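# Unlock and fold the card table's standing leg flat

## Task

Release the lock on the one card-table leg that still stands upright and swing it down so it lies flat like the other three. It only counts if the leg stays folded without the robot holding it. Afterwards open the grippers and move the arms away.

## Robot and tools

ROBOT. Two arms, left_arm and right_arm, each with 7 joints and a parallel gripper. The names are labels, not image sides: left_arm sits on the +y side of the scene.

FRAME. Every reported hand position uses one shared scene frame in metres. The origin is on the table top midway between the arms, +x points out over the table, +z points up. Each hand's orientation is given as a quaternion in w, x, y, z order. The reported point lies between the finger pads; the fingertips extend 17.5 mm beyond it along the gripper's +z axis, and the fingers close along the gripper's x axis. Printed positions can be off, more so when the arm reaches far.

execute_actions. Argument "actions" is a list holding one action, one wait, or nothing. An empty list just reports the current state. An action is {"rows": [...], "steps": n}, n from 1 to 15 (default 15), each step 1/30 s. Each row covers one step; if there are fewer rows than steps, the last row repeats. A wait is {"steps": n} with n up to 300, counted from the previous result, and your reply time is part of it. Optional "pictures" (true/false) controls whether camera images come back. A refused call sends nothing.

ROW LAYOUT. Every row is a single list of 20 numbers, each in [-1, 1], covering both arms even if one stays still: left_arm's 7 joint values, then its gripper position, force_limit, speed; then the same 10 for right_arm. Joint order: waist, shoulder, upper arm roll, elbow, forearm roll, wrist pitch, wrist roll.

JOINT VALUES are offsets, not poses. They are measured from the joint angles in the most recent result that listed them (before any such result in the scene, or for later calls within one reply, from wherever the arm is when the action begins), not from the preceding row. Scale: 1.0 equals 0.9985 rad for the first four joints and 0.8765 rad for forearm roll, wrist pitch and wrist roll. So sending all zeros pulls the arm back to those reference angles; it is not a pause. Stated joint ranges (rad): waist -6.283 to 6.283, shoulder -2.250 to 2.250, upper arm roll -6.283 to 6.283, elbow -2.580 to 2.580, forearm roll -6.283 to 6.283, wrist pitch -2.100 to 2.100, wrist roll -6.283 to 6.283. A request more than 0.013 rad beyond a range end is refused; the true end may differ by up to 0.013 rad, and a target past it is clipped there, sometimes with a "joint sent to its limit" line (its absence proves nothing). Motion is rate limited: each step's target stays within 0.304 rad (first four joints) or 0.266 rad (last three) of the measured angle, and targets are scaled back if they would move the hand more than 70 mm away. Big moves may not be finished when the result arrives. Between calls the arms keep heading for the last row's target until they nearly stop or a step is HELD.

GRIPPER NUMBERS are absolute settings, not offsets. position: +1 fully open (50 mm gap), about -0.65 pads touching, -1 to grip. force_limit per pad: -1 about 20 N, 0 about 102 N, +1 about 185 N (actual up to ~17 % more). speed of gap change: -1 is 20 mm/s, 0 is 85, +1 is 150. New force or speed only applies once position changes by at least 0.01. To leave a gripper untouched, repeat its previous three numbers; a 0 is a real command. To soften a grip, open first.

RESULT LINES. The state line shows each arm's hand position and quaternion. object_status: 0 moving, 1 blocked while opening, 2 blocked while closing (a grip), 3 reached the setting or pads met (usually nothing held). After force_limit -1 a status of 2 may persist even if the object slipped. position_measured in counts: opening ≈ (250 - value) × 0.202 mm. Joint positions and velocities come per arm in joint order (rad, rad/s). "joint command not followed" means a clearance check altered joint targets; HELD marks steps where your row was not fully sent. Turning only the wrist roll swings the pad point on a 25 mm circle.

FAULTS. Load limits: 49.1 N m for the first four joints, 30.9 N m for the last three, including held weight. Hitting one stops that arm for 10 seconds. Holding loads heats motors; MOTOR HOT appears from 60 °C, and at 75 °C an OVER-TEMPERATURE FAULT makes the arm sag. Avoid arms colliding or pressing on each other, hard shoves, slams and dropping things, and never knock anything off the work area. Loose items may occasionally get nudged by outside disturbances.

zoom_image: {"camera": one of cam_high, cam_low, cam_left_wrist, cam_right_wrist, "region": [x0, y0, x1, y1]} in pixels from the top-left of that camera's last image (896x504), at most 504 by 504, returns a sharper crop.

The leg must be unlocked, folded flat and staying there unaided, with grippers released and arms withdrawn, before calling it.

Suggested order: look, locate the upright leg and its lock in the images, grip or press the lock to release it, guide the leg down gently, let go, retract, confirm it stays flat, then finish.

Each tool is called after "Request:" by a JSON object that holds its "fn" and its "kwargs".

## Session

Request:
{"fn": "execute_actions", "kwargs": {"actions": []}}

Scene clock: 0.00 s of 4050.00 s.
left_arm: end_effector_position=(+0.2307, +0.4853, +0.2869) position_measured=3 object_status=3 end_effector_quat_wxyz=(+0.167, +0.782, -0.330, +0.502) | right_arm: end_effector_position=(+0.3965, -0.7099, +0.3787) position_measured=3 object_status=3 end_effector_quat_wxyz=(+0.141, -0.137, +0.970, -0.142)
Joint positions: left_arm=[ 0.424 -1.166 -1.463  2.066 -0.046  1.184 -1.569] | right_arm=[ 0.824 -0.012 -0.22   1.679  0.047  1.073  3.946]
Joint velocities: left_arm=[-0.001  0.    -0.    -0.    -0.     0.002 -0.   ] | right_arm=[ 0.001  0.    -0.001  0.001  0.     0.    -0.001]
Motor temperatures (°C, as the motors report them): left_arm=[40 38 38 33 44 41 41] | right_arm=[36 38 39 38 43 41 45]
camera_calibration (this result's frames):
cam_left_wrist: T_world_to_cam=[[0.346449, -0.347608, 0.871287, -0.154328], [-0.656081, -0.753641, -0.0397953, 0.565864], [0.670471, -0.557848, -0.489157, 0.421764], [0, 0, 0, 1]] pos_world=[0.14194, 0.608093, 0.363292]
cam_right_wrist: T_world_to_cam=[[-0.92763, -0.302958, -0.218446, 0.231441], [-0.217764, 0.913864, -0.342684, 0.897929], [0.303448, -0.270314, -0.913701, 0.195168], [0, 0, 0, 1]] pos_world=[0.351005, -0.697711, 0.536588]

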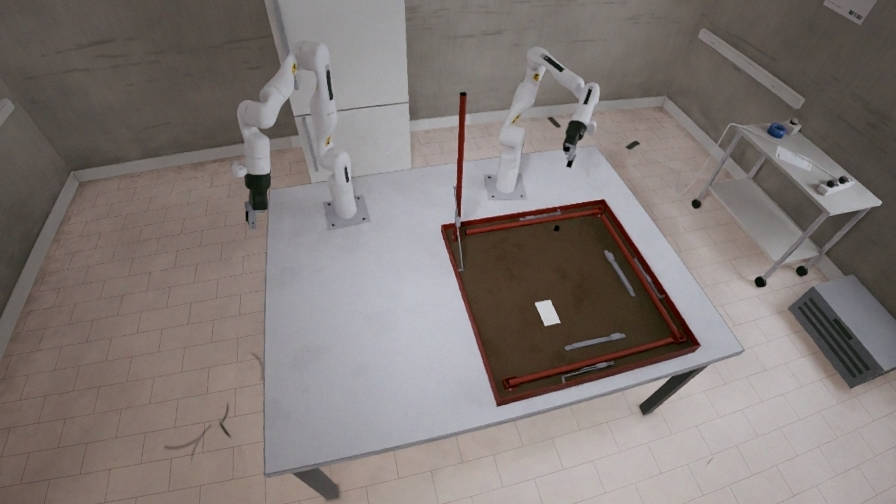

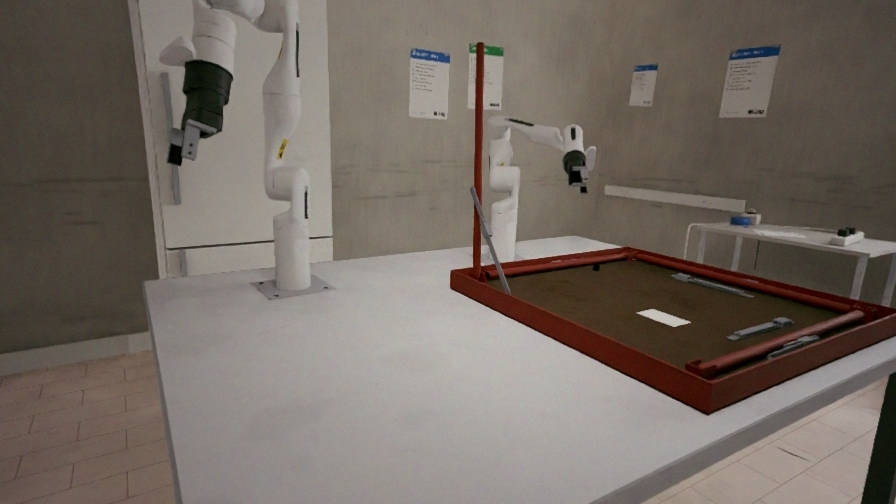

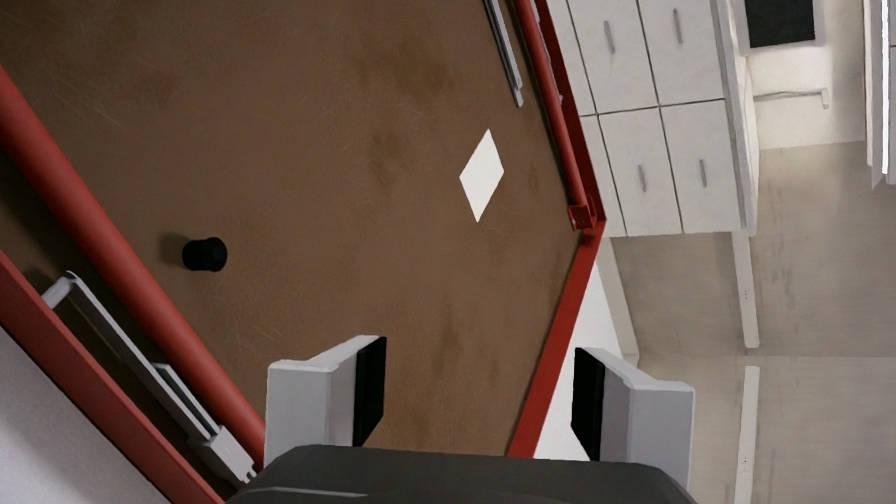

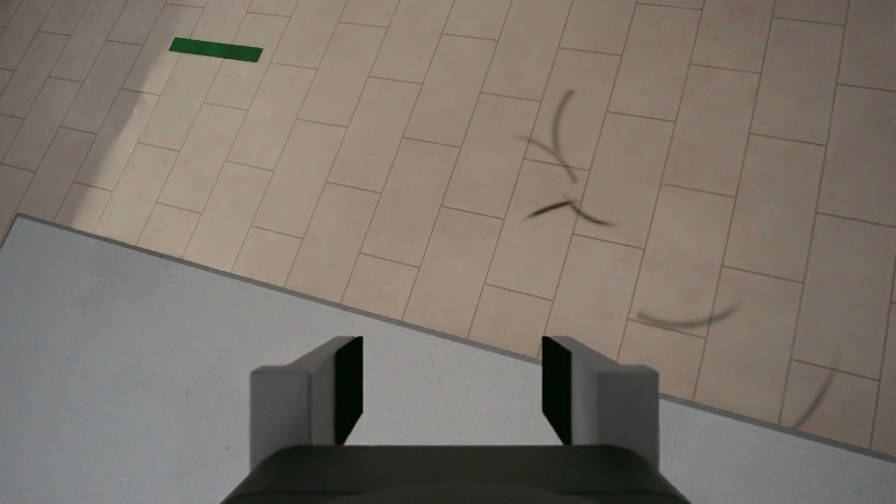

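Request:
{"fn": "zoom_image", "kwargs": {"camera": "cam_low", "region": [430, 170, 570, 310]}}

Request:
{"fn": "zoom_image", "kwargs": {"camera": "cam_high", "region": [410, 170, 520, 290]}}

Request:
{"fn": "zoom_image", "kwargs": {"camera": "cam_high", "region": [490, 320, 710, 410]}}

Region (430, 170, 570, 310) of cam_low's 896x504 image, scaled by 3.600, with more detail than that image has.

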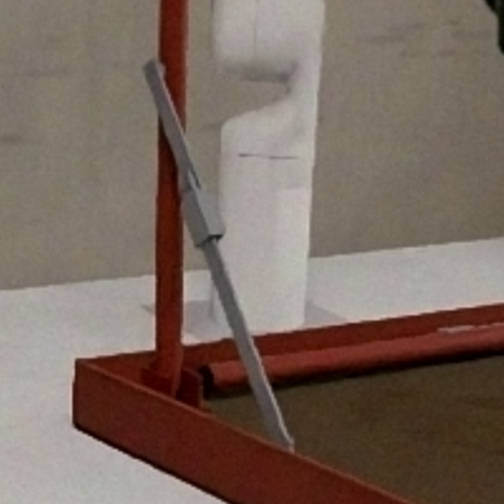

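Region (410, 170, 520, 290) of cam_high's 896x504 image, scaled by 4.200, with more detail than that image has; it fills the left 462 columns of this view, and the rest is white.

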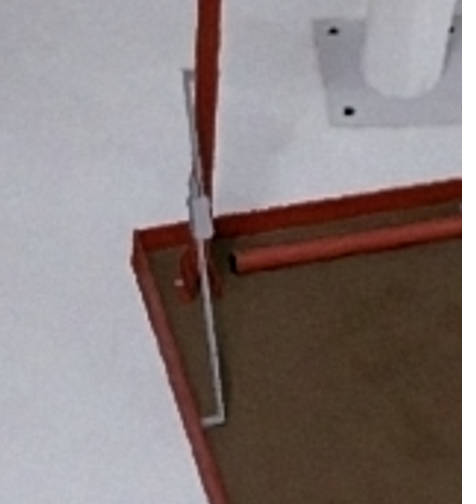

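Region (490, 320, 710, 410) of cam_high's 896x504 image, scaled by 2.291, with more detail than that image has; it fills the top 206 rows of this view, and the rest is white.

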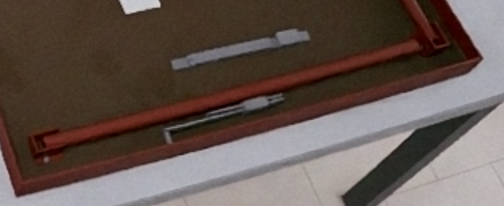

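Request:
{"fn": "execute_actions", "kwargs": {"actions": [{"rows":[[-0.224,0.74,0.733,0.087,-0.618,-0.463,1,1,-0.5,0.5,-0.3,0.3,0.22,0.463,-1,0.568,-1,1,-0.5,0.5]]}], "pictures": false}}

Request:
{"fn": "execute_actions", "kwargs": {"actions": [{"steps":22}], "pictures": false}}

Request:
{"fn": "execute_actions", "kwargs": {"actions": [{"rows":[[0,0.74,0.733,0,-0.618,0,1,1,-0.5,0.5,-0.471,0.764,0,0,-0.858,0,-0.903,1,-0.5,0.5]]}], "pictures": false}}

Request:
{"fn": "execute_actions", "kwargs": {"actions": [{"steps":30}]}}

Scene clock: 12.43 s of 4050.00 s.
left_arm: end_effector_position=(+0.2705, +0.5784, +0.3141) position_measured=3 object_status=3 end_effector_quat_wxyz=(-0.158, +0.893, -0.335, +0.255) | right_arm: end_effector_position=(+0.2954, -0.5649, +0.2242) position_measured=3 object_status=3 end_effector_quat_wxyz=(-0.044, -0.024, +0.992, +0.120)
Joint positions: left_arm=[ 0.231 -0.703 -1.015  2.14  -0.437  0.852 -1.174] | right_arm=[ 0.652  0.16  -0.095  1.907 -0.157  1.275  3.743]
Joint velocities: left_arm=[-0.188  1.36   1.365  0.065 -0.99  -0.495  1.2  ] | right_arm=[-0.303  0.313  0.231  0.566 -0.573  0.573 -0.576]
Motor temperatures (°C, as the motors report them): left_arm=[40 38 38 33 44 41 41] | right_arm=[36 38 39 38 43 41 45]
Steps of this call (steps 1 to 90: nothing new was sent; then 8.93 s passed at rest; steps 91 to 105: all 15 steps of this action). Readings (joint positions | what the end effector reports):
91: left_arm=[0.423 -1.165 -1.463 2.066 -0.046 1.184 -1.569] | right_arm=[0.823 -0.011 -0.220 1.680 0.046 1.073 3.946] | left_arm position_measured=3 object_status=3 | right_arm position_measured=3 object_status=3
92: left_arm=[0.419 -1.158 -1.459 2.068 -0.050 1.180 -1.565] | right_arm=[0.816 -0.006 -0.216 1.683 0.043 1.076 3.942] | left_arm position_measured=3 object_status=3 | right_arm position_measured=3 object_status=3
94: left_arm=[0.397 -1.129 -1.434 2.075 -0.072 1.158 -1.543] | right_arm=[0.787 0.021 -0.198 1.707 0.021 1.097 3.920] | left_arm position_measured=3 object_status=3 | right_arm position_measured=3 object_status=3
98: left_arm=[0.315 -1.007 -1.317 2.107 -0.176 1.055 -1.440] | right_arm=[0.729 0.081 -0.155 1.777 -0.040 1.158 3.860] | left_arm position_measured=3 object_status=3 | right_arm position_measured=3 object_status=3
105: the state above

Scene clock: 13.17 s of 4050.00 s.
left_arm: end_effector_position=(+0.3325, +0.5515, +0.3356) position_measured=3 object_status=3 end_effector_quat_wxyz=(-0.234, +0.910, -0.290, +0.182) | right_arm: end_effector_position=(+0.2536, -0.3120, +0.2938) position_measured=3 object_status=3 end_effector_quat_wxyz=(-0.302, +0.380, +0.759, +0.433)
Joint positions: left_arm=[ 0.201 -0.428 -0.731  2.153 -0.587  0.778 -0.692] | right_arm=[ 0.525  0.286 -0.001  2.141 -0.83   1.571  3.07 ]
Joint velocities: left_arm=[-0.002  0.005 -0.001  0.    -0.    -0.002  0.   ] | right_arm=[-0.006  0.008  0.008  0.009 -0.009  0.001 -0.019]
Motor temperatures (°C, as the motors report them): left_arm=[40 38 38 33 44 41 41] | right_arm=[36 38 39 38 43 41 45]
Steps of this call (steps 1 to 22: the robot went on to your last target). Readings (joint positions | what the end effector reports):
1: left_arm=[0.225 -0.659 -0.969 2.142 -0.467 0.837 -1.133] | right_arm=[0.642 0.170 -0.088 1.926 -0.176 1.294 3.723] | left_arm position_measured=3 object_status=3 | right_arm position_measured=3 object_status=3
2: left_arm=[0.221 -0.617 -0.925 2.144 -0.492 0.825 -1.093] | right_arm=[0.632 0.181 -0.080 1.945 -0.197 1.316 3.701] | left_arm position_measured=3 object_status=3 | right_arm position_measured=3 object_status=3
4: left_arm=[0.215 -0.550 -0.851 2.146 -0.526 0.807 -1.012] | right_arm=[0.613 0.201 -0.065 1.981 -0.245 1.361 3.654] | left_arm position_measured=3 object_status=3 | right_arm position_measured=3 object_status=3
8: left_arm=[0.208 -0.476 -0.772 2.151 -0.563 0.789 -0.849] | right_arm=[0.575 0.239 -0.037 2.052 -0.370 1.453 3.529] | left_arm position_measured=3 object_status=3 | right_arm position_measured=3 object_status=3
22: the state above

Scene clock: 13.67 s of 4050.00 s.
left_arm: end_effector_position=(+0.4340, +0.4723, +0.3127) position_measured=3 object_status=3 end_effector_quat_wxyz=(-0.358, +0.820, -0.444, +0.054) | right_arm: end_effector_position=(+0.2869, -0.1805, +0.2717) position_measured=3 object_status=3 end_effector_quat_wxyz=(+0.562, -0.497, -0.553, -0.362)
Joint positions: left_arm=[ 0.2   -0.033 -0.347  2.152 -0.926  0.778 -0.354] | right_arm=[ 0.165  0.71  -0.001  2.14  -1.19   1.571  2.71 ]
Joint velocities: left_arm=[ 0.001  0.936  0.948 -0.003 -0.782 -0.001  0.83 ] | right_arm=[-0.581  1.215 -0.002  0.001 -1.066 -0.002 -1.066]
Motor temperatures (°C, as the motors report them): left_arm=[40 38 38 33 44 41 41] | right_arm=[36 38 39 38 43 41 45]
Steps of this call (steps 1 to 15: all 15 steps of this action). Readings (joint positions | what the end effector reports):
1: left_arm=[0.201 -0.426 -0.731 2.153 -0.588 0.778 -0.692] | right_arm=[0.524 0.288 -0.001 2.141 -0.831 1.571 3.069] | left_arm position_measured=3 object_status=3 | right_arm position_measured=3 object_status=3
2: left_arm=[0.200 -0.420 -0.727 2.153 -0.592 0.779 -0.688] | right_arm=[0.517 0.294 0.000 2.141 -0.834 1.571 3.066] | left_arm position_measured=3 object_status=3 | right_arm position_measured=3 object_status=3
4: left_arm=[0.200 -0.391 -0.703 2.153 -0.614 0.779 -0.666] | right_arm=[0.488 0.324 0.001 2.141 -0.856 1.571 3.044] | left_arm position_measured=3 object_status=3 | right_arm position_measured=3 object_status=3
8: left_arm=[0.199 -0.270 -0.587 2.152 -0.717 0.779 -0.564] | right_arm=[0.368 0.444 0.001 2.140 -0.957 1.571 2.942] | left_arm position_measured=3 object_status=3 | right_arm position_measured=3 object_status=3
15: the state above

Scene clock: 14.67 s of 4050.00 s.
left_arm: end_effector_position=(+0.4872, +0.3464, +0.2098) position_measured=3 object_status=3 end_effector_quat_wxyz=(-0.353, +0.800, -0.482, +0.059) | right_arm: end_effector_position=(+0.3721, -0.1211, +0.2003) position_measured=3 object_status=3 end_effector_quat_wxyz=(+0.669, -0.669, -0.228, -0.229)
Joint positions: left_arm=[ 0.201  0.311  0.001  2.153 -1.129  0.778  0.184] | right_arm=[ 0.055  1.049 -0.001  2.141 -1.582  1.571  2.279]
Joint velocities: left_arm=[ 0.001  0.001  0.     0.     0.    -0.001  0.   ] | right_arm=[ 0.     0.002  0.    -0.001  0.     0.     0.001]
Motor temperatures (°C, as the motors report them): left_arm=[40 38 38 33 44 41 41] | right_arm=[36 38 39 38 43 41 45]
Steps of this call (steps 1 to 30: the robot went on to your last target). Readings (joint positions | what the end effector reports):
1: left_arm=[0.200 -0.003 -0.315 2.151 -0.950 0.778 -0.326] | right_arm=[0.147 0.751 -0.001 2.140 -1.226 1.571 2.674] | left_arm position_measured=3 object_status=3 | right_arm position_measured=3 object_status=3
2: left_arm=[0.200 0.028 -0.285 2.151 -0.971 0.778 -0.300] | right_arm=[0.132 0.791 -0.002 2.140 -1.262 1.571 2.639] | left_arm position_measured=3 object_status=3 | right_arm position_measured=3 object_status=3
4: left_arm=[0.201 0.086 -0.226 2.151 -1.006 0.778 -0.246] | right_arm=[0.108 0.867 -0.002 2.140 -1.335 1.571 2.565] | left_arm position_measured=3 object_status=3 | right_arm position_measured=3 object_status=3
8: left_arm=[0.201 0.195 -0.114 2.152 -1.066 0.777 -0.106] | right_arm=[0.076 0.975 -0.001 2.140 -1.482 1.571 2.403] | left_arm position_measured=3 object_status=3 | right_arm position_measured=3 object_status=3
30: the state above
camera_calibration (this result's frames):
cam_left_wrist: T_world_to_cam=[[0.585001, -0.768529, -0.259108, 0.0424715], [-0.695205, -0.31064, -0.648223, 0.619641], [0.417688, 0.559345, -0.71601, -0.0816238], [0, 0, 0, 1]] pos_world=[0.440025, 0.270782, 0.354227]
cam_right_wrist: T_world_to_cam=[[0.788998, -0.0186177, 0.614114, -0.422841], [0.614388, 0.0289216, -0.788474, -0.0341704], [-0.00308153, 0.999408, 0.0342576, 0.27667], [0, 0, 0, 1]] pos_world=[0.355467, -0.28339, 0.223252]

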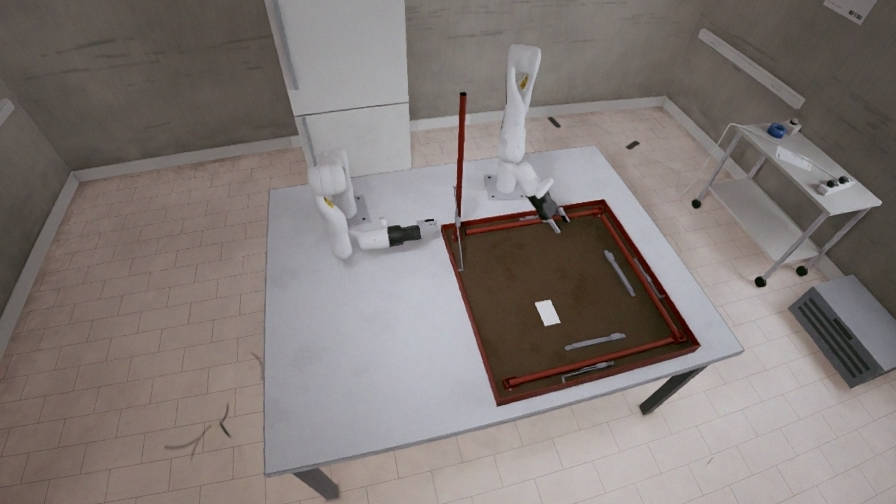

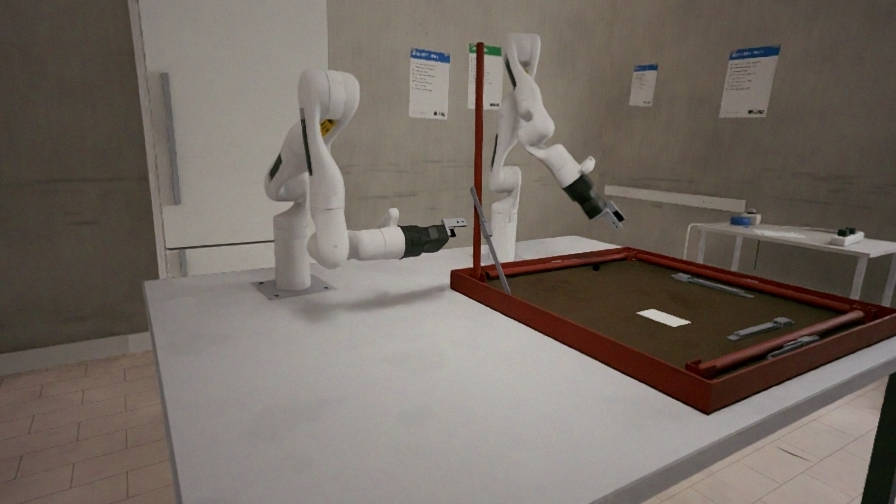

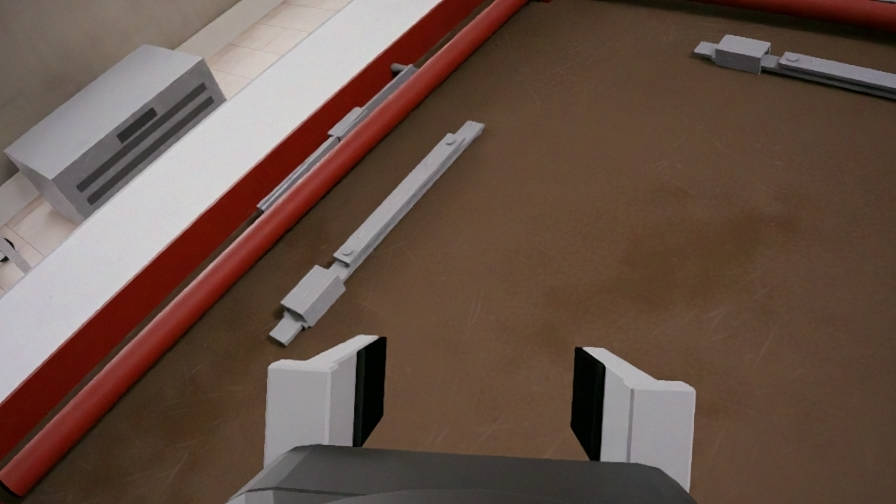

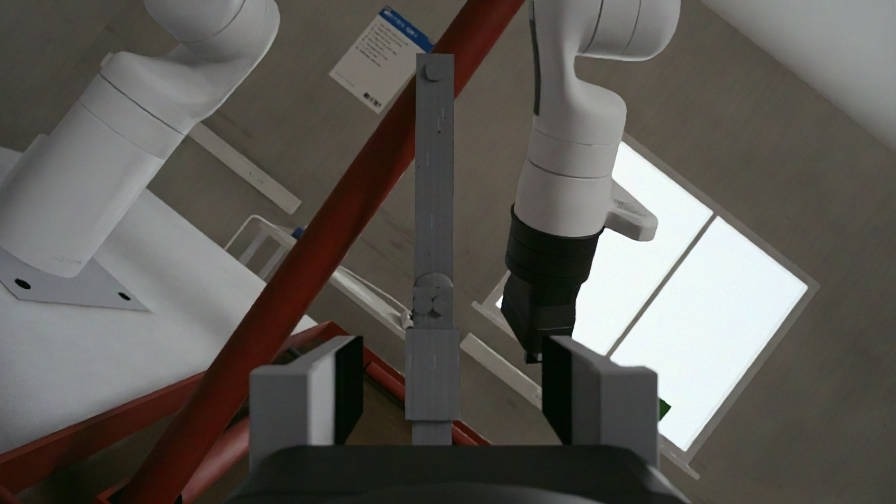

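Request:
{"fn": "execute_actions", "kwargs": {"actions": [{"rows":[[0,0,0,0,0,0,0.43,1,-0.5,0.5,-0.241,0.035,0.001,-0.03,-0.272,0.015,0,1,-0.5,0.5]]}], "pictures": false}}

Request:
{"fn": "execute_actions", "kwargs": {"actions": [{"steps":8}]}}

Scene clock: 22.50 s of 4050.00 s.
left_arm: end_effector_position=(+0.4810, +0.3534, +0.2110) position_measured=3 object_status=3 end_effector_quat_wxyz=(-0.336, +0.876, -0.323, +0.124) | right_arm: end_effector_position=(+0.3744, -0.0379, +0.1880) position_measured=3 object_status=3 end_effector_quat_wxyz=(+0.669, -0.670, -0.226, -0.230)
Joint positions: left_arm=[ 0.201  0.311  0.001  2.153 -1.129  0.778  0.561] | right_arm=[-0.179  1.083 -0.001  2.111 -1.821  1.584  2.279]
Joint velocities: left_arm=[-0.001 -0.     0.001  0.     0.     0.001  0.01 ] | right_arm=[-0.045  0.007  0.021 -0.002 -0.008  0.002  0.   ]
Motor temperatures (°C, as the motors report them): left_arm=[40 38 38 33 44 41 41] | right_arm=[36 38 38 38 43 41 45]
Steps of this call (steps 1 to 15: the robot went on to your last target; steps 16 to 90: nothing new was sent; then 4.33 s passed at rest; steps 91 to 105: all 15 steps of this action). Readings (joint positions | what the end effector reports):
91: left_arm=[0.201 0.311 0.001 2.153 -1.129 0.778 0.185] | right_arm=[0.054 1.049 -0.001 2.141 -1.583 1.571 2.279] | left_arm position_measured=3 object_status=3 | right_arm position_measured=3 object_status=3
92: left_arm=[0.201 0.311 0.001 2.153 -1.129 0.778 0.193] | right_arm=[0.048 1.050 -0.000 2.140 -1.587 1.571 2.279] | left_arm position_measured=3 object_status=3 | right_arm position_measured=3 object_status=3
94: left_arm=[0.201 0.311 0.001 2.153 -1.129 0.778 0.241] | right_arm=[0.019 1.055 0.001 2.137 -1.612 1.573 2.279] | left_arm position_measured=3 object_status=3 | right_arm position_measured=3 object_status=3
98: left_arm=[0.201 0.311 0.001 2.153 -1.129 0.778 0.400] | right_arm=[-0.096 1.071 0.000 2.122 -1.725 1.578 2.279] | left_arm position_measured=3 object_status=3 | right_arm position_measured=3 object_status=3
105: the state above

Scene clock: 22.77 s of 4050.00 s.
left_arm: end_effector_position=(+0.4810, +0.3533, +0.2110) position_measured=3 object_status=3 end_effector_quat_wxyz=(-0.336, +0.876, -0.323, +0.124) | right_arm: end_effector_position=(+0.3722, -0.0362, +0.1875) position_measured=3 object_status=3 end_effector_quat_wxyz=(+0.669, -0.670, -0.228, -0.228)
Joint positions: left_arm=[ 0.201  0.311  0.001  2.153 -1.129  0.778  0.561] | right_arm=[-0.185  1.084 -0.     2.111 -1.821  1.584  2.279]
Joint velocities: left_arm=[-0.001  0.001 -0.     0.001 -0.001  0.    -0.   ] | right_arm=[-0.005 -0.     0.001 -0.001 -0.     0.    -0.   ]
Motor temperatures (°C, as the motors report them): left_arm=[40 38 38 33 44 41 41] | right_arm=[36 38 38 38 43 41 45]
Steps of this call (steps 1 to 8: the robot went on to your last target). Readings (joint positions | what the end effector reports):
1: left_arm=[0.201 0.311 0.001 2.153 -1.129 0.778 0.561] | right_arm=[-0.181 1.083 -0.000 2.111 -1.821 1.584 2.279] | left_arm position_measured=3 object_status=3 | right_arm position_measured=3 object_status=3
2: left_arm=[0.201 0.311 0.001 2.153 -1.129 0.778 0.561] | right_arm=[-0.182 1.084 -0.000 2.111 -1.821 1.584 2.279] | left_arm position_measured=3 object_status=3 | right_arm position_measured=3 object_status=3
4: left_arm=[0.201 0.311 0.001 2.153 -1.129 0.778 0.561] | right_arm=[-0.184 1.084 -0.000 2.111 -1.821 1.584 2.279] | left_arm position_measured=3 object_status=3 | right_arm position_measured=3 object_status=3
8: the state above
camera_calibration (this result's frames):
cam_left_wrist: T_world_to_cam=[[0.80437, -0.594021, -0.0113576, -0.167725], [-0.439388, -0.581895, -0.684352, 0.598703], [0.39991, 0.555462, -0.729064, -0.0694338], [0, 0, 0, 1]] pos_world=[0.425743, 0.287318, 0.357196]
cam_right_wrist: T_world_to_cam=[[0.791014, -0.0177315, 0.611541, -0.413742], [0.611786, 0.0291965, -0.790484, -0.0454646], [-0.00383836, 0.999416, 0.0339428, 0.192594], [0, 0, 0, 1]] pos_world=[0.35583, -0.198491, 0.210544]

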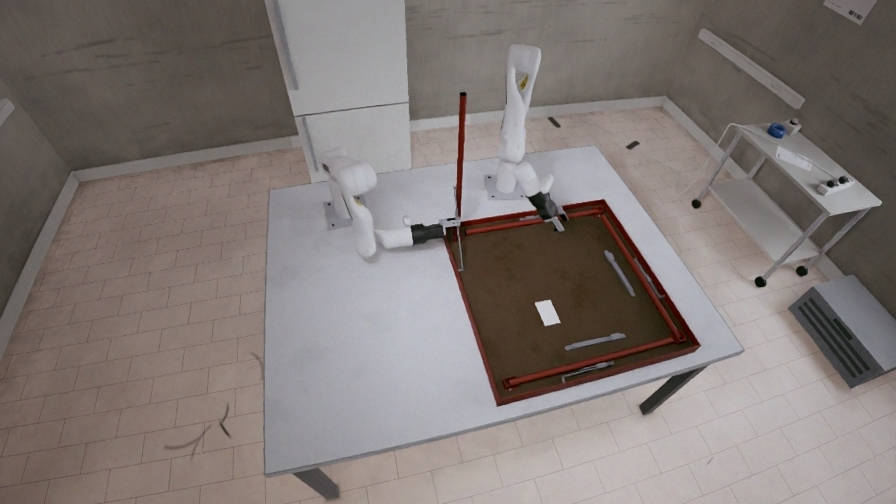

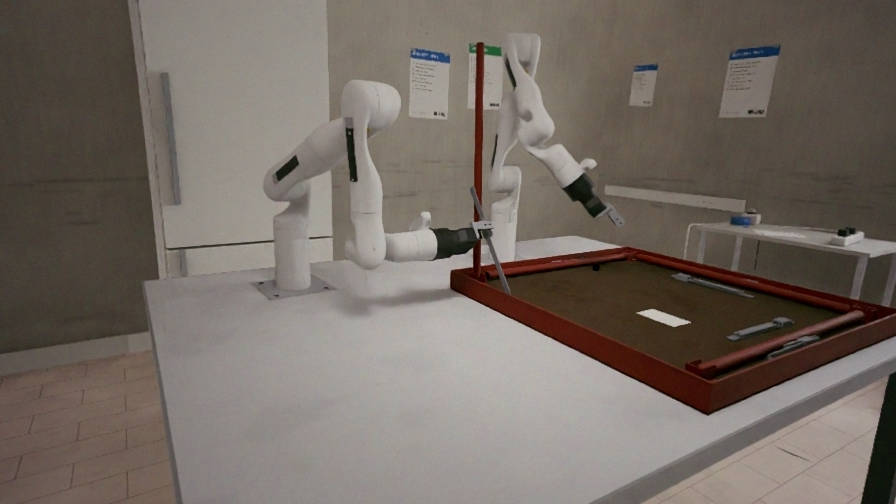

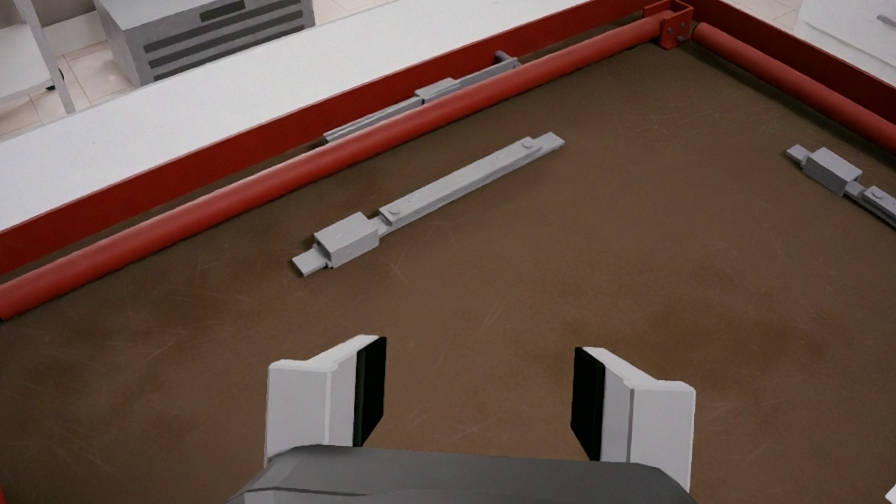

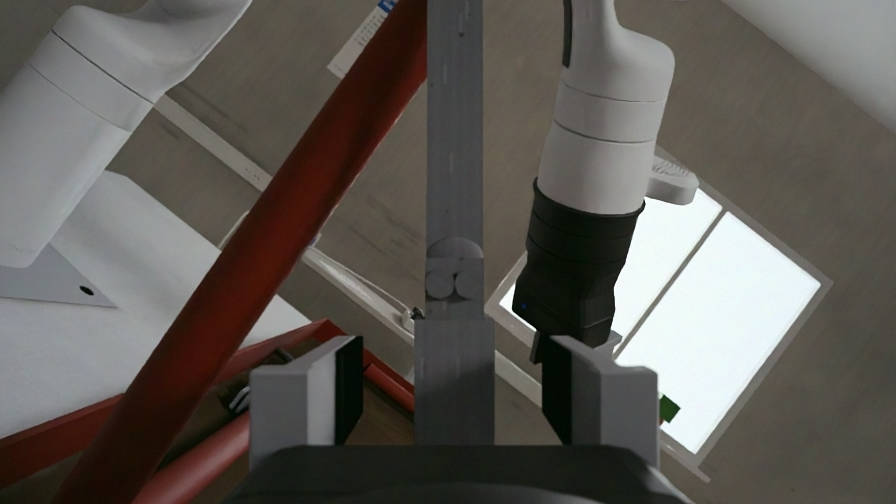

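Request:
{"fn": "execute_actions", "kwargs": {"actions": [{"rows":[[0,0,0,0,0,0,0,1,-0.5,0.5,-0.0225,0,0,-0.005,-0.024,0,-0.005,1,-0.5,0.5],[0,0,0,0,0,0,0,1,-0.5,0.5,-0.0225,0,0,-0.005,-0.024,0,-0.005,1,-0.5,0.5],[0,0,0,0,0,0,0,1,-0.5,0.5,-0.0225,0,0,-0.005,-0.024,0,-0.005,-1,-0.5,0.3]]}], "pictures": false}}

Request:
{"fn": "execute_actions", "kwargs": {"actions": [{"rows":[[0,0,0,0,0,0,0,1,-0.5,0.5,0,0,0,0,0,0,0,-1,-0.5,0.3],[0,0,0,0,0,0,0,1,-0.5,0.5,0,0,0,0,0,0,0,-1,-0.5,0.3],[0,0,0,0,0,0,0,1,-0.5,0.5,0.014,0.066,0,-0.09,0.016,-0.008,-0.027,-1,-0.5,0.3]],"steps":13}], "pictures": false}}

Request:
{"fn": "execute_actions", "kwargs": {"actions": [{"rows":[[0,0,0,0,0,0,0,1,-0.5,0.5,0.013,0.066,0,-0.094,0.015,-0.008,-0.03,-1,-0.5,0.3]],"steps":13}]}}

Scene clock: 26.73 s of 4050.00 s.
left_arm: end_effector_position=(+0.4810, +0.3533, +0.2110) position_measured=3 object_status=3 end_effector_quat_wxyz=(-0.336, +0.876, -0.323, +0.124) | right_arm: end_effector_position=(+0.3724, -0.0281, +0.1879) position_measured=146 object_status=0 end_effector_quat_wxyz=(+0.670, -0.669, -0.228, -0.229)
Joint positions: left_arm=[ 0.201  0.311  0.001  2.153 -1.129  0.778  0.561] | right_arm=[-0.207  1.084 -0.     2.105 -1.843  1.584  2.274]
Joint velocities: left_arm=[ 0.001 -0.     0.002 -0.     0.    -0.001 -0.   ] | right_arm=[ 0.001  0.001  0.     0.001 -0.    -0.     0.001]
Motor temperatures (°C, as the motors report them): left_arm=[40 38 38 33 44 41 41] | right_arm=[36 38 38 38 43 41 45]
Steps of this call (steps 1 to 15: the robot went on to your last target; steps 16 to 90: nothing new was sent; then 0.47 s passed at rest; steps 91 to 105: all 15 steps of this action). Readings (joint positions | what the end effector reports):
91: left_arm=[0.201 0.311 0.001 2.153 -1.129 0.778 0.561] | right_arm=[-0.187 1.084 0.000 2.111 -1.821 1.584 2.278] | left_arm position_measured=3 object_status=3 | right_arm position_measured=3 object_status=3
92: left_arm=[0.201 0.311 0.001 2.153 -1.129 0.778 0.561] | right_arm=[-0.192 1.084 0.001 2.110 -1.825 1.584 2.278] | left_arm position_measured=3 object_status=3 | right_arm position_measured=3 object_status=3
94: left_arm=[0.201 0.311 0.001 2.153 -1.129 0.778 0.561] | right_arm=[-0.206 1.084 -0.000 2.106 -1.839 1.584 2.275] | left_arm position_measured=3 object_status=3 | right_arm position_measured=32 object_status=0
98: left_arm=[0.201 0.311 0.001 2.153 -1.129 0.778 0.561] | right_arm=[-0.206 1.084 -0.000 2.106 -1.842 1.584 2.274] | left_arm position_measured=3 object_status=3 | right_arm position_measured=101 object_status=0
105: the state above

Scene clock: 27.17 s of 4050.00 s.
left_arm: end_effector_position=(+0.4810, +0.3533, +0.2110) position_measured=3 object_status=3 end_effector_quat_wxyz=(-0.336, +0.876, -0.323, +0.124) | right_arm: end_effector_position=(+0.3915, -0.0281, +0.1633) position_measured=146 object_status=2 end_effector_quat_wxyz=(+0.670, -0.669, -0.228, -0.227)
Joint positions: left_arm=[ 0.201  0.311  0.001  2.153 -1.129  0.778  0.561] | right_arm=[-0.193  1.148  0.     2.018 -1.827  1.577  2.25 ]
Joint velocities: left_arm=[-0.001 -0.    -0.001 -0.     0.003 -0.    -0.   ] | right_arm=[ 0.005  0.02  -0.003 -0.013 -0.002  0.003  0.003]
Motor temperatures (°C, as the motors report them): left_arm=[40 38 38 33 44 41 41] | right_arm=[36 38 38 38 43 41 45]
Steps of this call (steps 1 to 13: all 13 steps of this action). Readings (joint positions | what the end effector reports):
1: left_arm=[0.201 0.311 0.001 2.153 -1.129 0.778 0.561] | right_arm=[-0.207 1.084 -0.000 2.105 -1.843 1.584 2.274] | left_arm position_measured=3 object_status=3 | right_arm position_measured=146 object_status=0
2: left_arm=[0.201 0.311 0.001 2.153 -1.129 0.778 0.561] | right_arm=[-0.207 1.084 -0.000 2.105 -1.843 1.584 2.273] | left_arm position_measured=3 object_status=3 | right_arm position_measured=146 object_status=2
4: left_arm=[0.201 0.311 0.001 2.153 -1.129 0.778 0.561] | right_arm=[-0.205 1.089 -0.001 2.099 -1.841 1.584 2.272] | left_arm position_measured=3 object_status=3 | right_arm position_measured=146 object_status=2
8: left_arm=[0.201 0.311 0.001 2.153 -1.129 0.778 0.561] | right_arm=[-0.195 1.135 -0.001 2.037 -1.831 1.579 2.256] | left_arm position_measured=3 object_status=3 | right_arm position_measured=146 object_status=2
13: the state above

Scene clock: 27.60 s of 4050.00 s.
left_arm: end_effector_position=(+0.4810, +0.3533, +0.2110) position_measured=3 object_status=3 end_effector_quat_wxyz=(-0.336, +0.876, -0.323, +0.124) | right_arm: end_effector_position=(+0.4109, -0.0281, +0.1378) position_measured=146 object_status=2 end_effector_quat_wxyz=(+0.670, -0.669, -0.228, -0.227)
Joint positions: left_arm=[ 0.201  0.311  0.001  2.153 -1.129  0.778  0.561] | right_arm=[-0.18   1.213  0.     1.925 -1.814  1.57   2.223]
Joint velocities: left_arm=[ 0.001 -0.     0.001 -0.     0.    -0.001 -0.   ] | right_arm=[ 0.003  0.01  -0.002 -0.008 -0.002  0.002  0.001]
Motor temperatures (°C, as the motors report them): left_arm=[40 38 38 33 44 41 41] | right_arm=[36 38 38 38 43 41 45]
Steps of this call (steps 1 to 13: all 13 steps of this action). Readings (joint positions | what the end effector reports):
1: left_arm=[0.201 0.311 0.001 2.153 -1.129 0.778 0.561] | right_arm=[-0.193 1.149 0.000 2.017 -1.827 1.578 2.250] | left_arm position_measured=3 object_status=3 | right_arm position_measured=146 object_status=2
2: left_arm=[0.201 0.311 0.001 2.153 -1.129 0.778 0.561] | right_arm=[-0.192 1.154 -0.000 2.011 -1.826 1.578 2.248] | left_arm position_measured=3 object_status=3 | right_arm position_measured=146 object_status=2
4: left_arm=[0.201 0.311 0.001 2.153 -1.129 0.778 0.561] | right_arm=[-0.188 1.174 -0.001 1.984 -1.823 1.576 2.241] | left_arm position_measured=3 object_status=3 | right_arm position_measured=146 object_status=2
8: left_arm=[0.201 0.311 0.001 2.153 -1.129 0.778 0.561] | right_arm=[-0.181 1.209 0.001 1.928 -1.815 1.570 2.224] | left_arm position_measured=3 object_status=3 | right_arm position_measured=146 object_status=2
13: the state above
camera_calibration (this result's frames):
cam_left_wrist: T_world_to_cam=[[0.804368, -0.594023, -0.0113521, -0.167729], [-0.439386, -0.581895, -0.684353, 0.598703], [0.399916, 0.555459, -0.729063, -0.0694354], [0, 0, 0, 1]] pos_world=[0.425746, 0.287316, 0.357197]
cam_right_wrist: T_world_to_cam=[[0.790858, -0.0162099, 0.611786, -0.413741], [0.611971, 0.0307633, -0.790282, -0.108697], [-0.00601013, 0.999395, 0.0342494, 0.187258], [0, 0, 0, 1]] pos_world=[0.394855, -0.190508, 0.160806]

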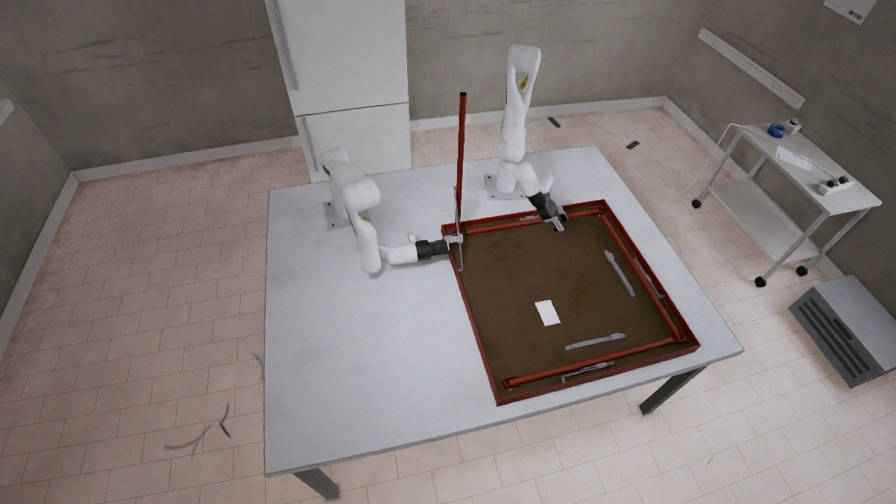

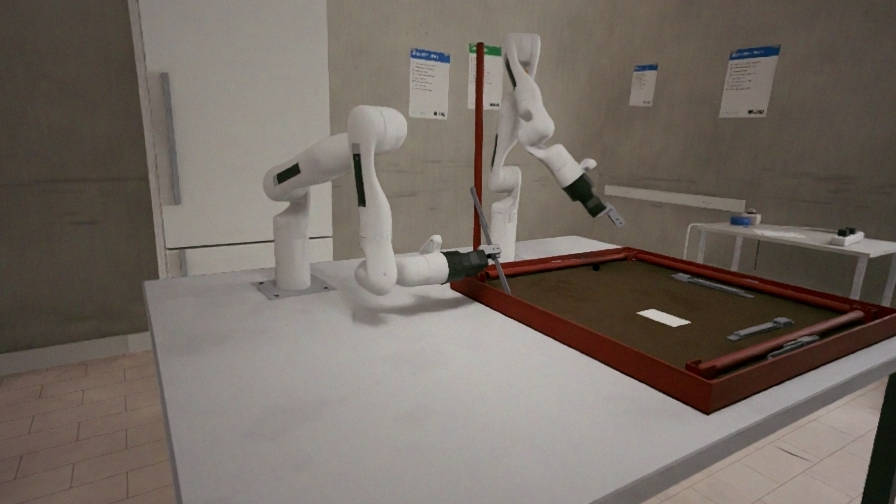

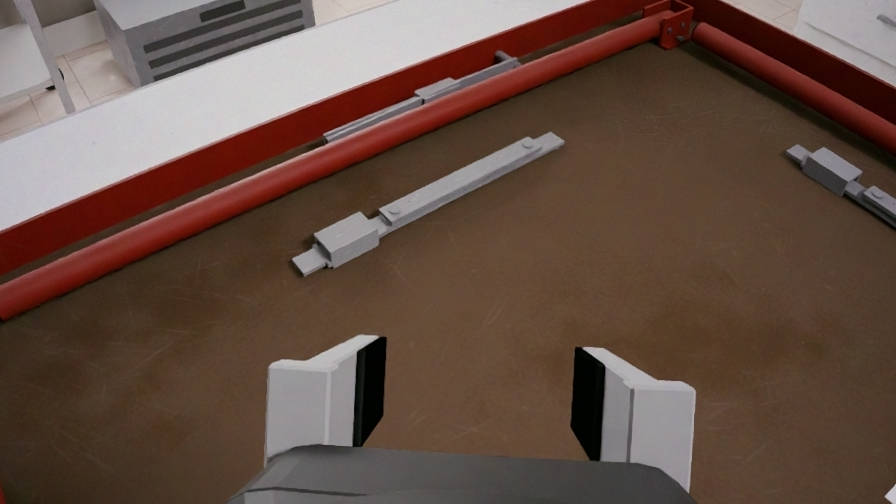

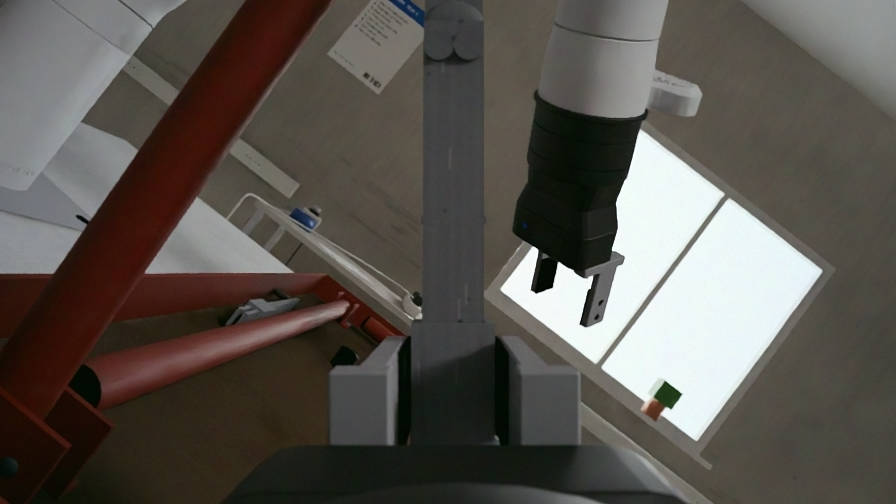

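Request:
{"fn": "execute_actions", "kwargs": {"actions": [{"rows":[[0,0,0,0,0,0,0,1,-0.5,0.5,0.009,-0.027,0,-0.038,0.011,-0.016,-0.296,-1,-0.5,0.3]],"steps":12}], "pictures": false}}

Request:
{"fn": "execute_actions", "kwargs": {"actions": [{"rows":[[0,0,0,0,0,0,0,1,-0.5,0.5,0.009,-0.018,0,-0.045,0.011,-0.017,-0.296,-1,-0.5,0.3]],"steps":14}]}}

Scene clock: 35.33 s of 4050.00 s.
left_arm: end_effector_position=(+0.4810, +0.3533, +0.2110) position_measured=3 object_status=3 end_effector_quat_wxyz=(-0.336, +0.876, -0.323, +0.124) | right_arm: end_effector_position=(+0.4316, -0.0281, +0.1514) position_measured=146 object_status=2 end_effector_quat_wxyz=(+0.689, -0.688, -0.161, -0.161)
Joint positions: left_arm=[ 0.201  0.311  0.001  2.153 -1.129  0.778  0.561] | right_arm=[-0.171  1.187  0.001  1.887 -1.805  1.556  1.964]
Joint velocities: left_arm=[-0.001 -0.     0.    -0.     0.001 -0.001 -0.   ] | right_arm=[ 0.004 -0.006 -0.001 -0.003  0.008 -0.006 -0.012]
Motor temperatures (°C, as the motors report them): left_arm=[40 38 38 33 44 41 41] | right_arm=[36 38 38 38 43 41 45]
Steps of this call (steps 1 to 15: the robot went on to your last target; steps 16 to 90: nothing new was sent; then 4.33 s passed at rest; steps 91 to 102: all 12 steps of this action). Readings (joint positions | what the end effector reports):
91: left_arm=[0.201 0.311 0.001 2.153 -1.129 0.778 0.561] | right_arm=[-0.180 1.213 0.000 1.924 -1.814 1.570 2.222] | left_arm position_measured=3 object_status=3 | right_arm position_measured=146 object_status=2
92: left_arm=[0.201 0.311 0.001 2.153 -1.129 0.778 0.561] | right_arm=[-0.180 1.212 0.000 1.923 -1.813 1.569 2.214] | left_arm position_measured=3 object_status=3 | right_arm position_measured=146 object_status=2
94: left_arm=[0.201 0.311 0.001 2.153 -1.129 0.778 0.561] | right_arm=[-0.178 1.207 0.000 1.916 -1.811 1.567 2.166] | left_arm position_measured=3 object_status=3 | right_arm position_measured=146 object_status=2
98: left_arm=[0.201 0.311 0.001 2.153 -1.129 0.778 0.561] | right_arm=[-0.173 1.191 0.001 1.894 -1.806 1.559 2.012] | left_arm position_measured=3 object_status=3 | right_arm position_measured=146 object_status=2
102: the state above

Scene clock: 35.80 s of 4050.00 s.
left_arm: end_effector_position=(+0.4810, +0.3533, +0.2110) position_measured=3 object_status=3 end_effector_quat_wxyz=(-0.336, +0.876, -0.323, +0.124) | right_arm: end_effector_position=(+0.4544, -0.0281, +0.1620) position_measured=146 object_status=2 end_effector_quat_wxyz=(+0.701, -0.701, -0.092, -0.093)
Joint positions: left_arm=[ 0.201  0.311  0.001  2.153 -1.129  0.778  0.561] | right_arm=[-0.162  1.168  0.001  1.841 -1.797  1.541  1.705]
Joint velocities: left_arm=[-0.    -0.    -0.    -0.001 -0.002 -0.001  0.   ] | right_arm=[ 0.002 -0.002 -0.002 -0.001  0.002 -0.001 -0.002]
Motor temperatures (°C, as the motors report them): left_arm=[40 38 38 33 44 41 41] | right_arm=[36 38 38 38 43 41 45]
Steps of this call (steps 1 to 14: all 14 steps of this action). Readings (joint positions | what the end effector reports):
1: left_arm=[0.201 0.311 0.001 2.153 -1.129 0.778 0.561] | right_arm=[-0.171 1.186 0.001 1.886 -1.805 1.556 1.963] | left_arm position_measured=3 object_status=3 | right_arm position_measured=146 object_status=2
2: left_arm=[0.201 0.311 0.001 2.153 -1.129 0.778 0.561] | right_arm=[-0.171 1.186 0.001 1.885 -1.804 1.555 1.954] | left_arm position_measured=3 object_status=3 | right_arm position_measured=146 object_status=2
4: left_arm=[0.201 0.311 0.001 2.153 -1.129 0.778 0.561] | right_arm=[-0.169 1.182 0.001 1.876 -1.802 1.552 1.907] | left_arm position_measured=3 object_status=3 | right_arm position_measured=146 object_status=2
8: left_arm=[0.201 0.311 0.001 2.153 -1.129 0.778 0.561] | right_arm=[-0.163 1.172 0.001 1.849 -1.798 1.544 1.752] | left_arm position_measured=3 object_status=3 | right_arm position_measured=146 object_status=2
14: the state above
camera_calibration (this result's frames):
cam_left_wrist: T_world_to_cam=[[0.804367, -0.594025, -0.0113486, -0.167731], [-0.439385, -0.581895, -0.684354, 0.598704], [0.399919, 0.555458, -0.729062, -0.0694367], [0, 0, 0, 1]] pos_world=[0.425747, 0.287316, 0.357198]
cam_right_wrist: T_world_to_cam=[[0.964831, -0.018863, 0.262194, -0.485508], [0.262656, 0.0287534, -0.964461, 0.0706941], [0.0106536, 0.999409, 0.0326967, 0.179361], [0, 0, 0, 1]] pos_world=[0.447954, -0.190446, 0.189615]

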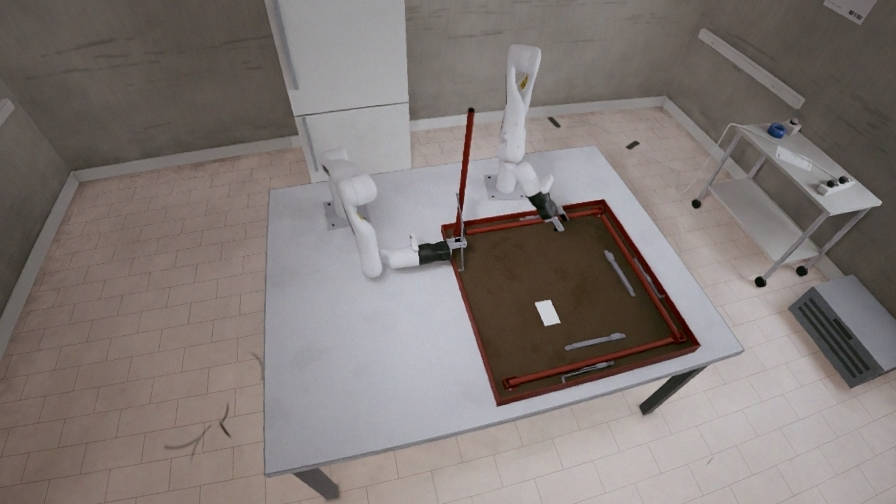

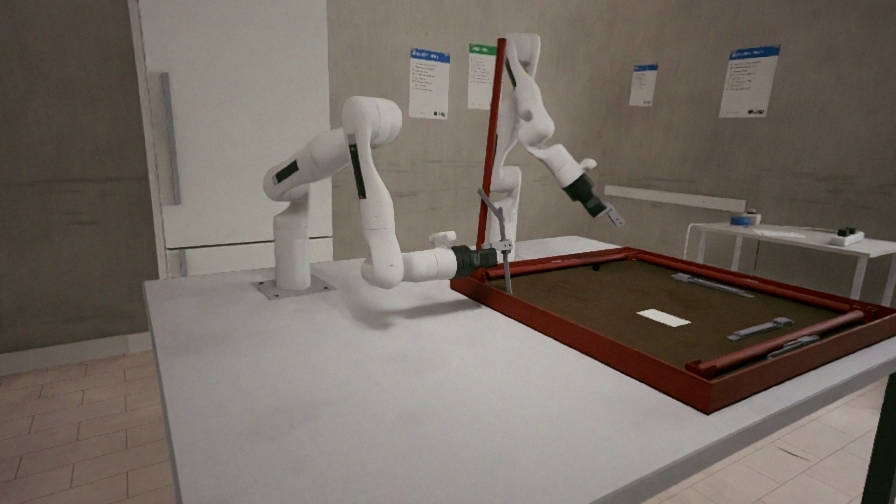

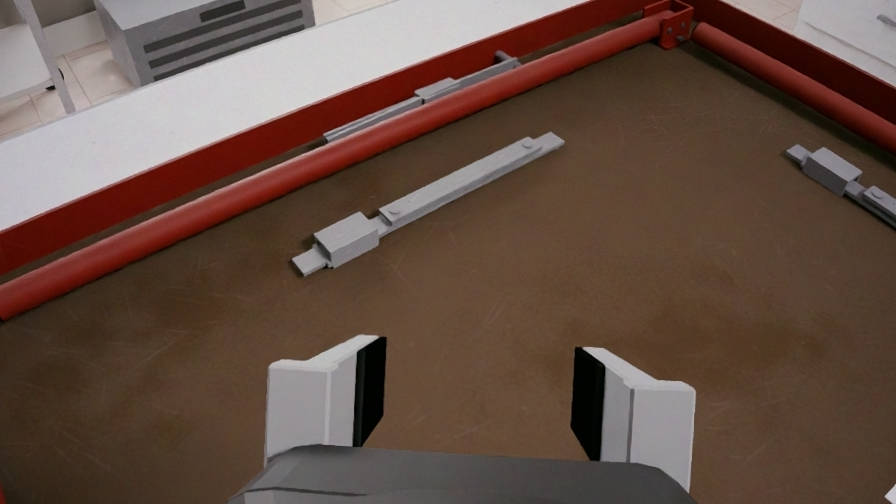

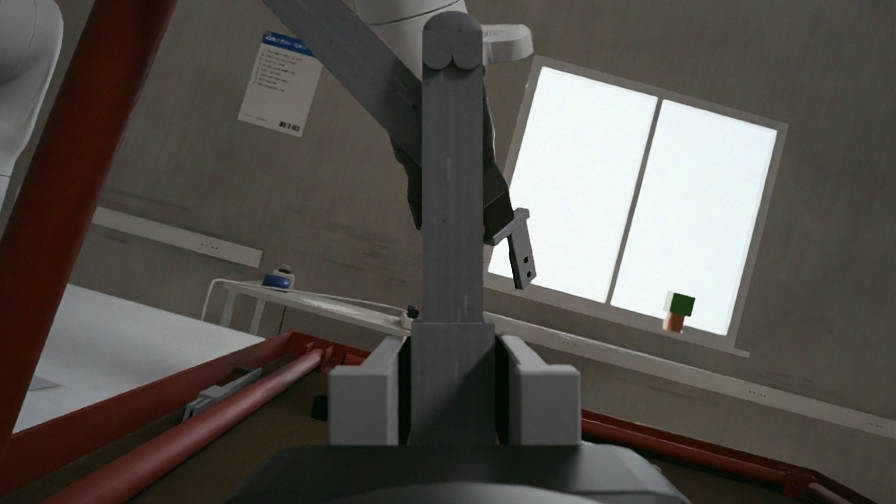

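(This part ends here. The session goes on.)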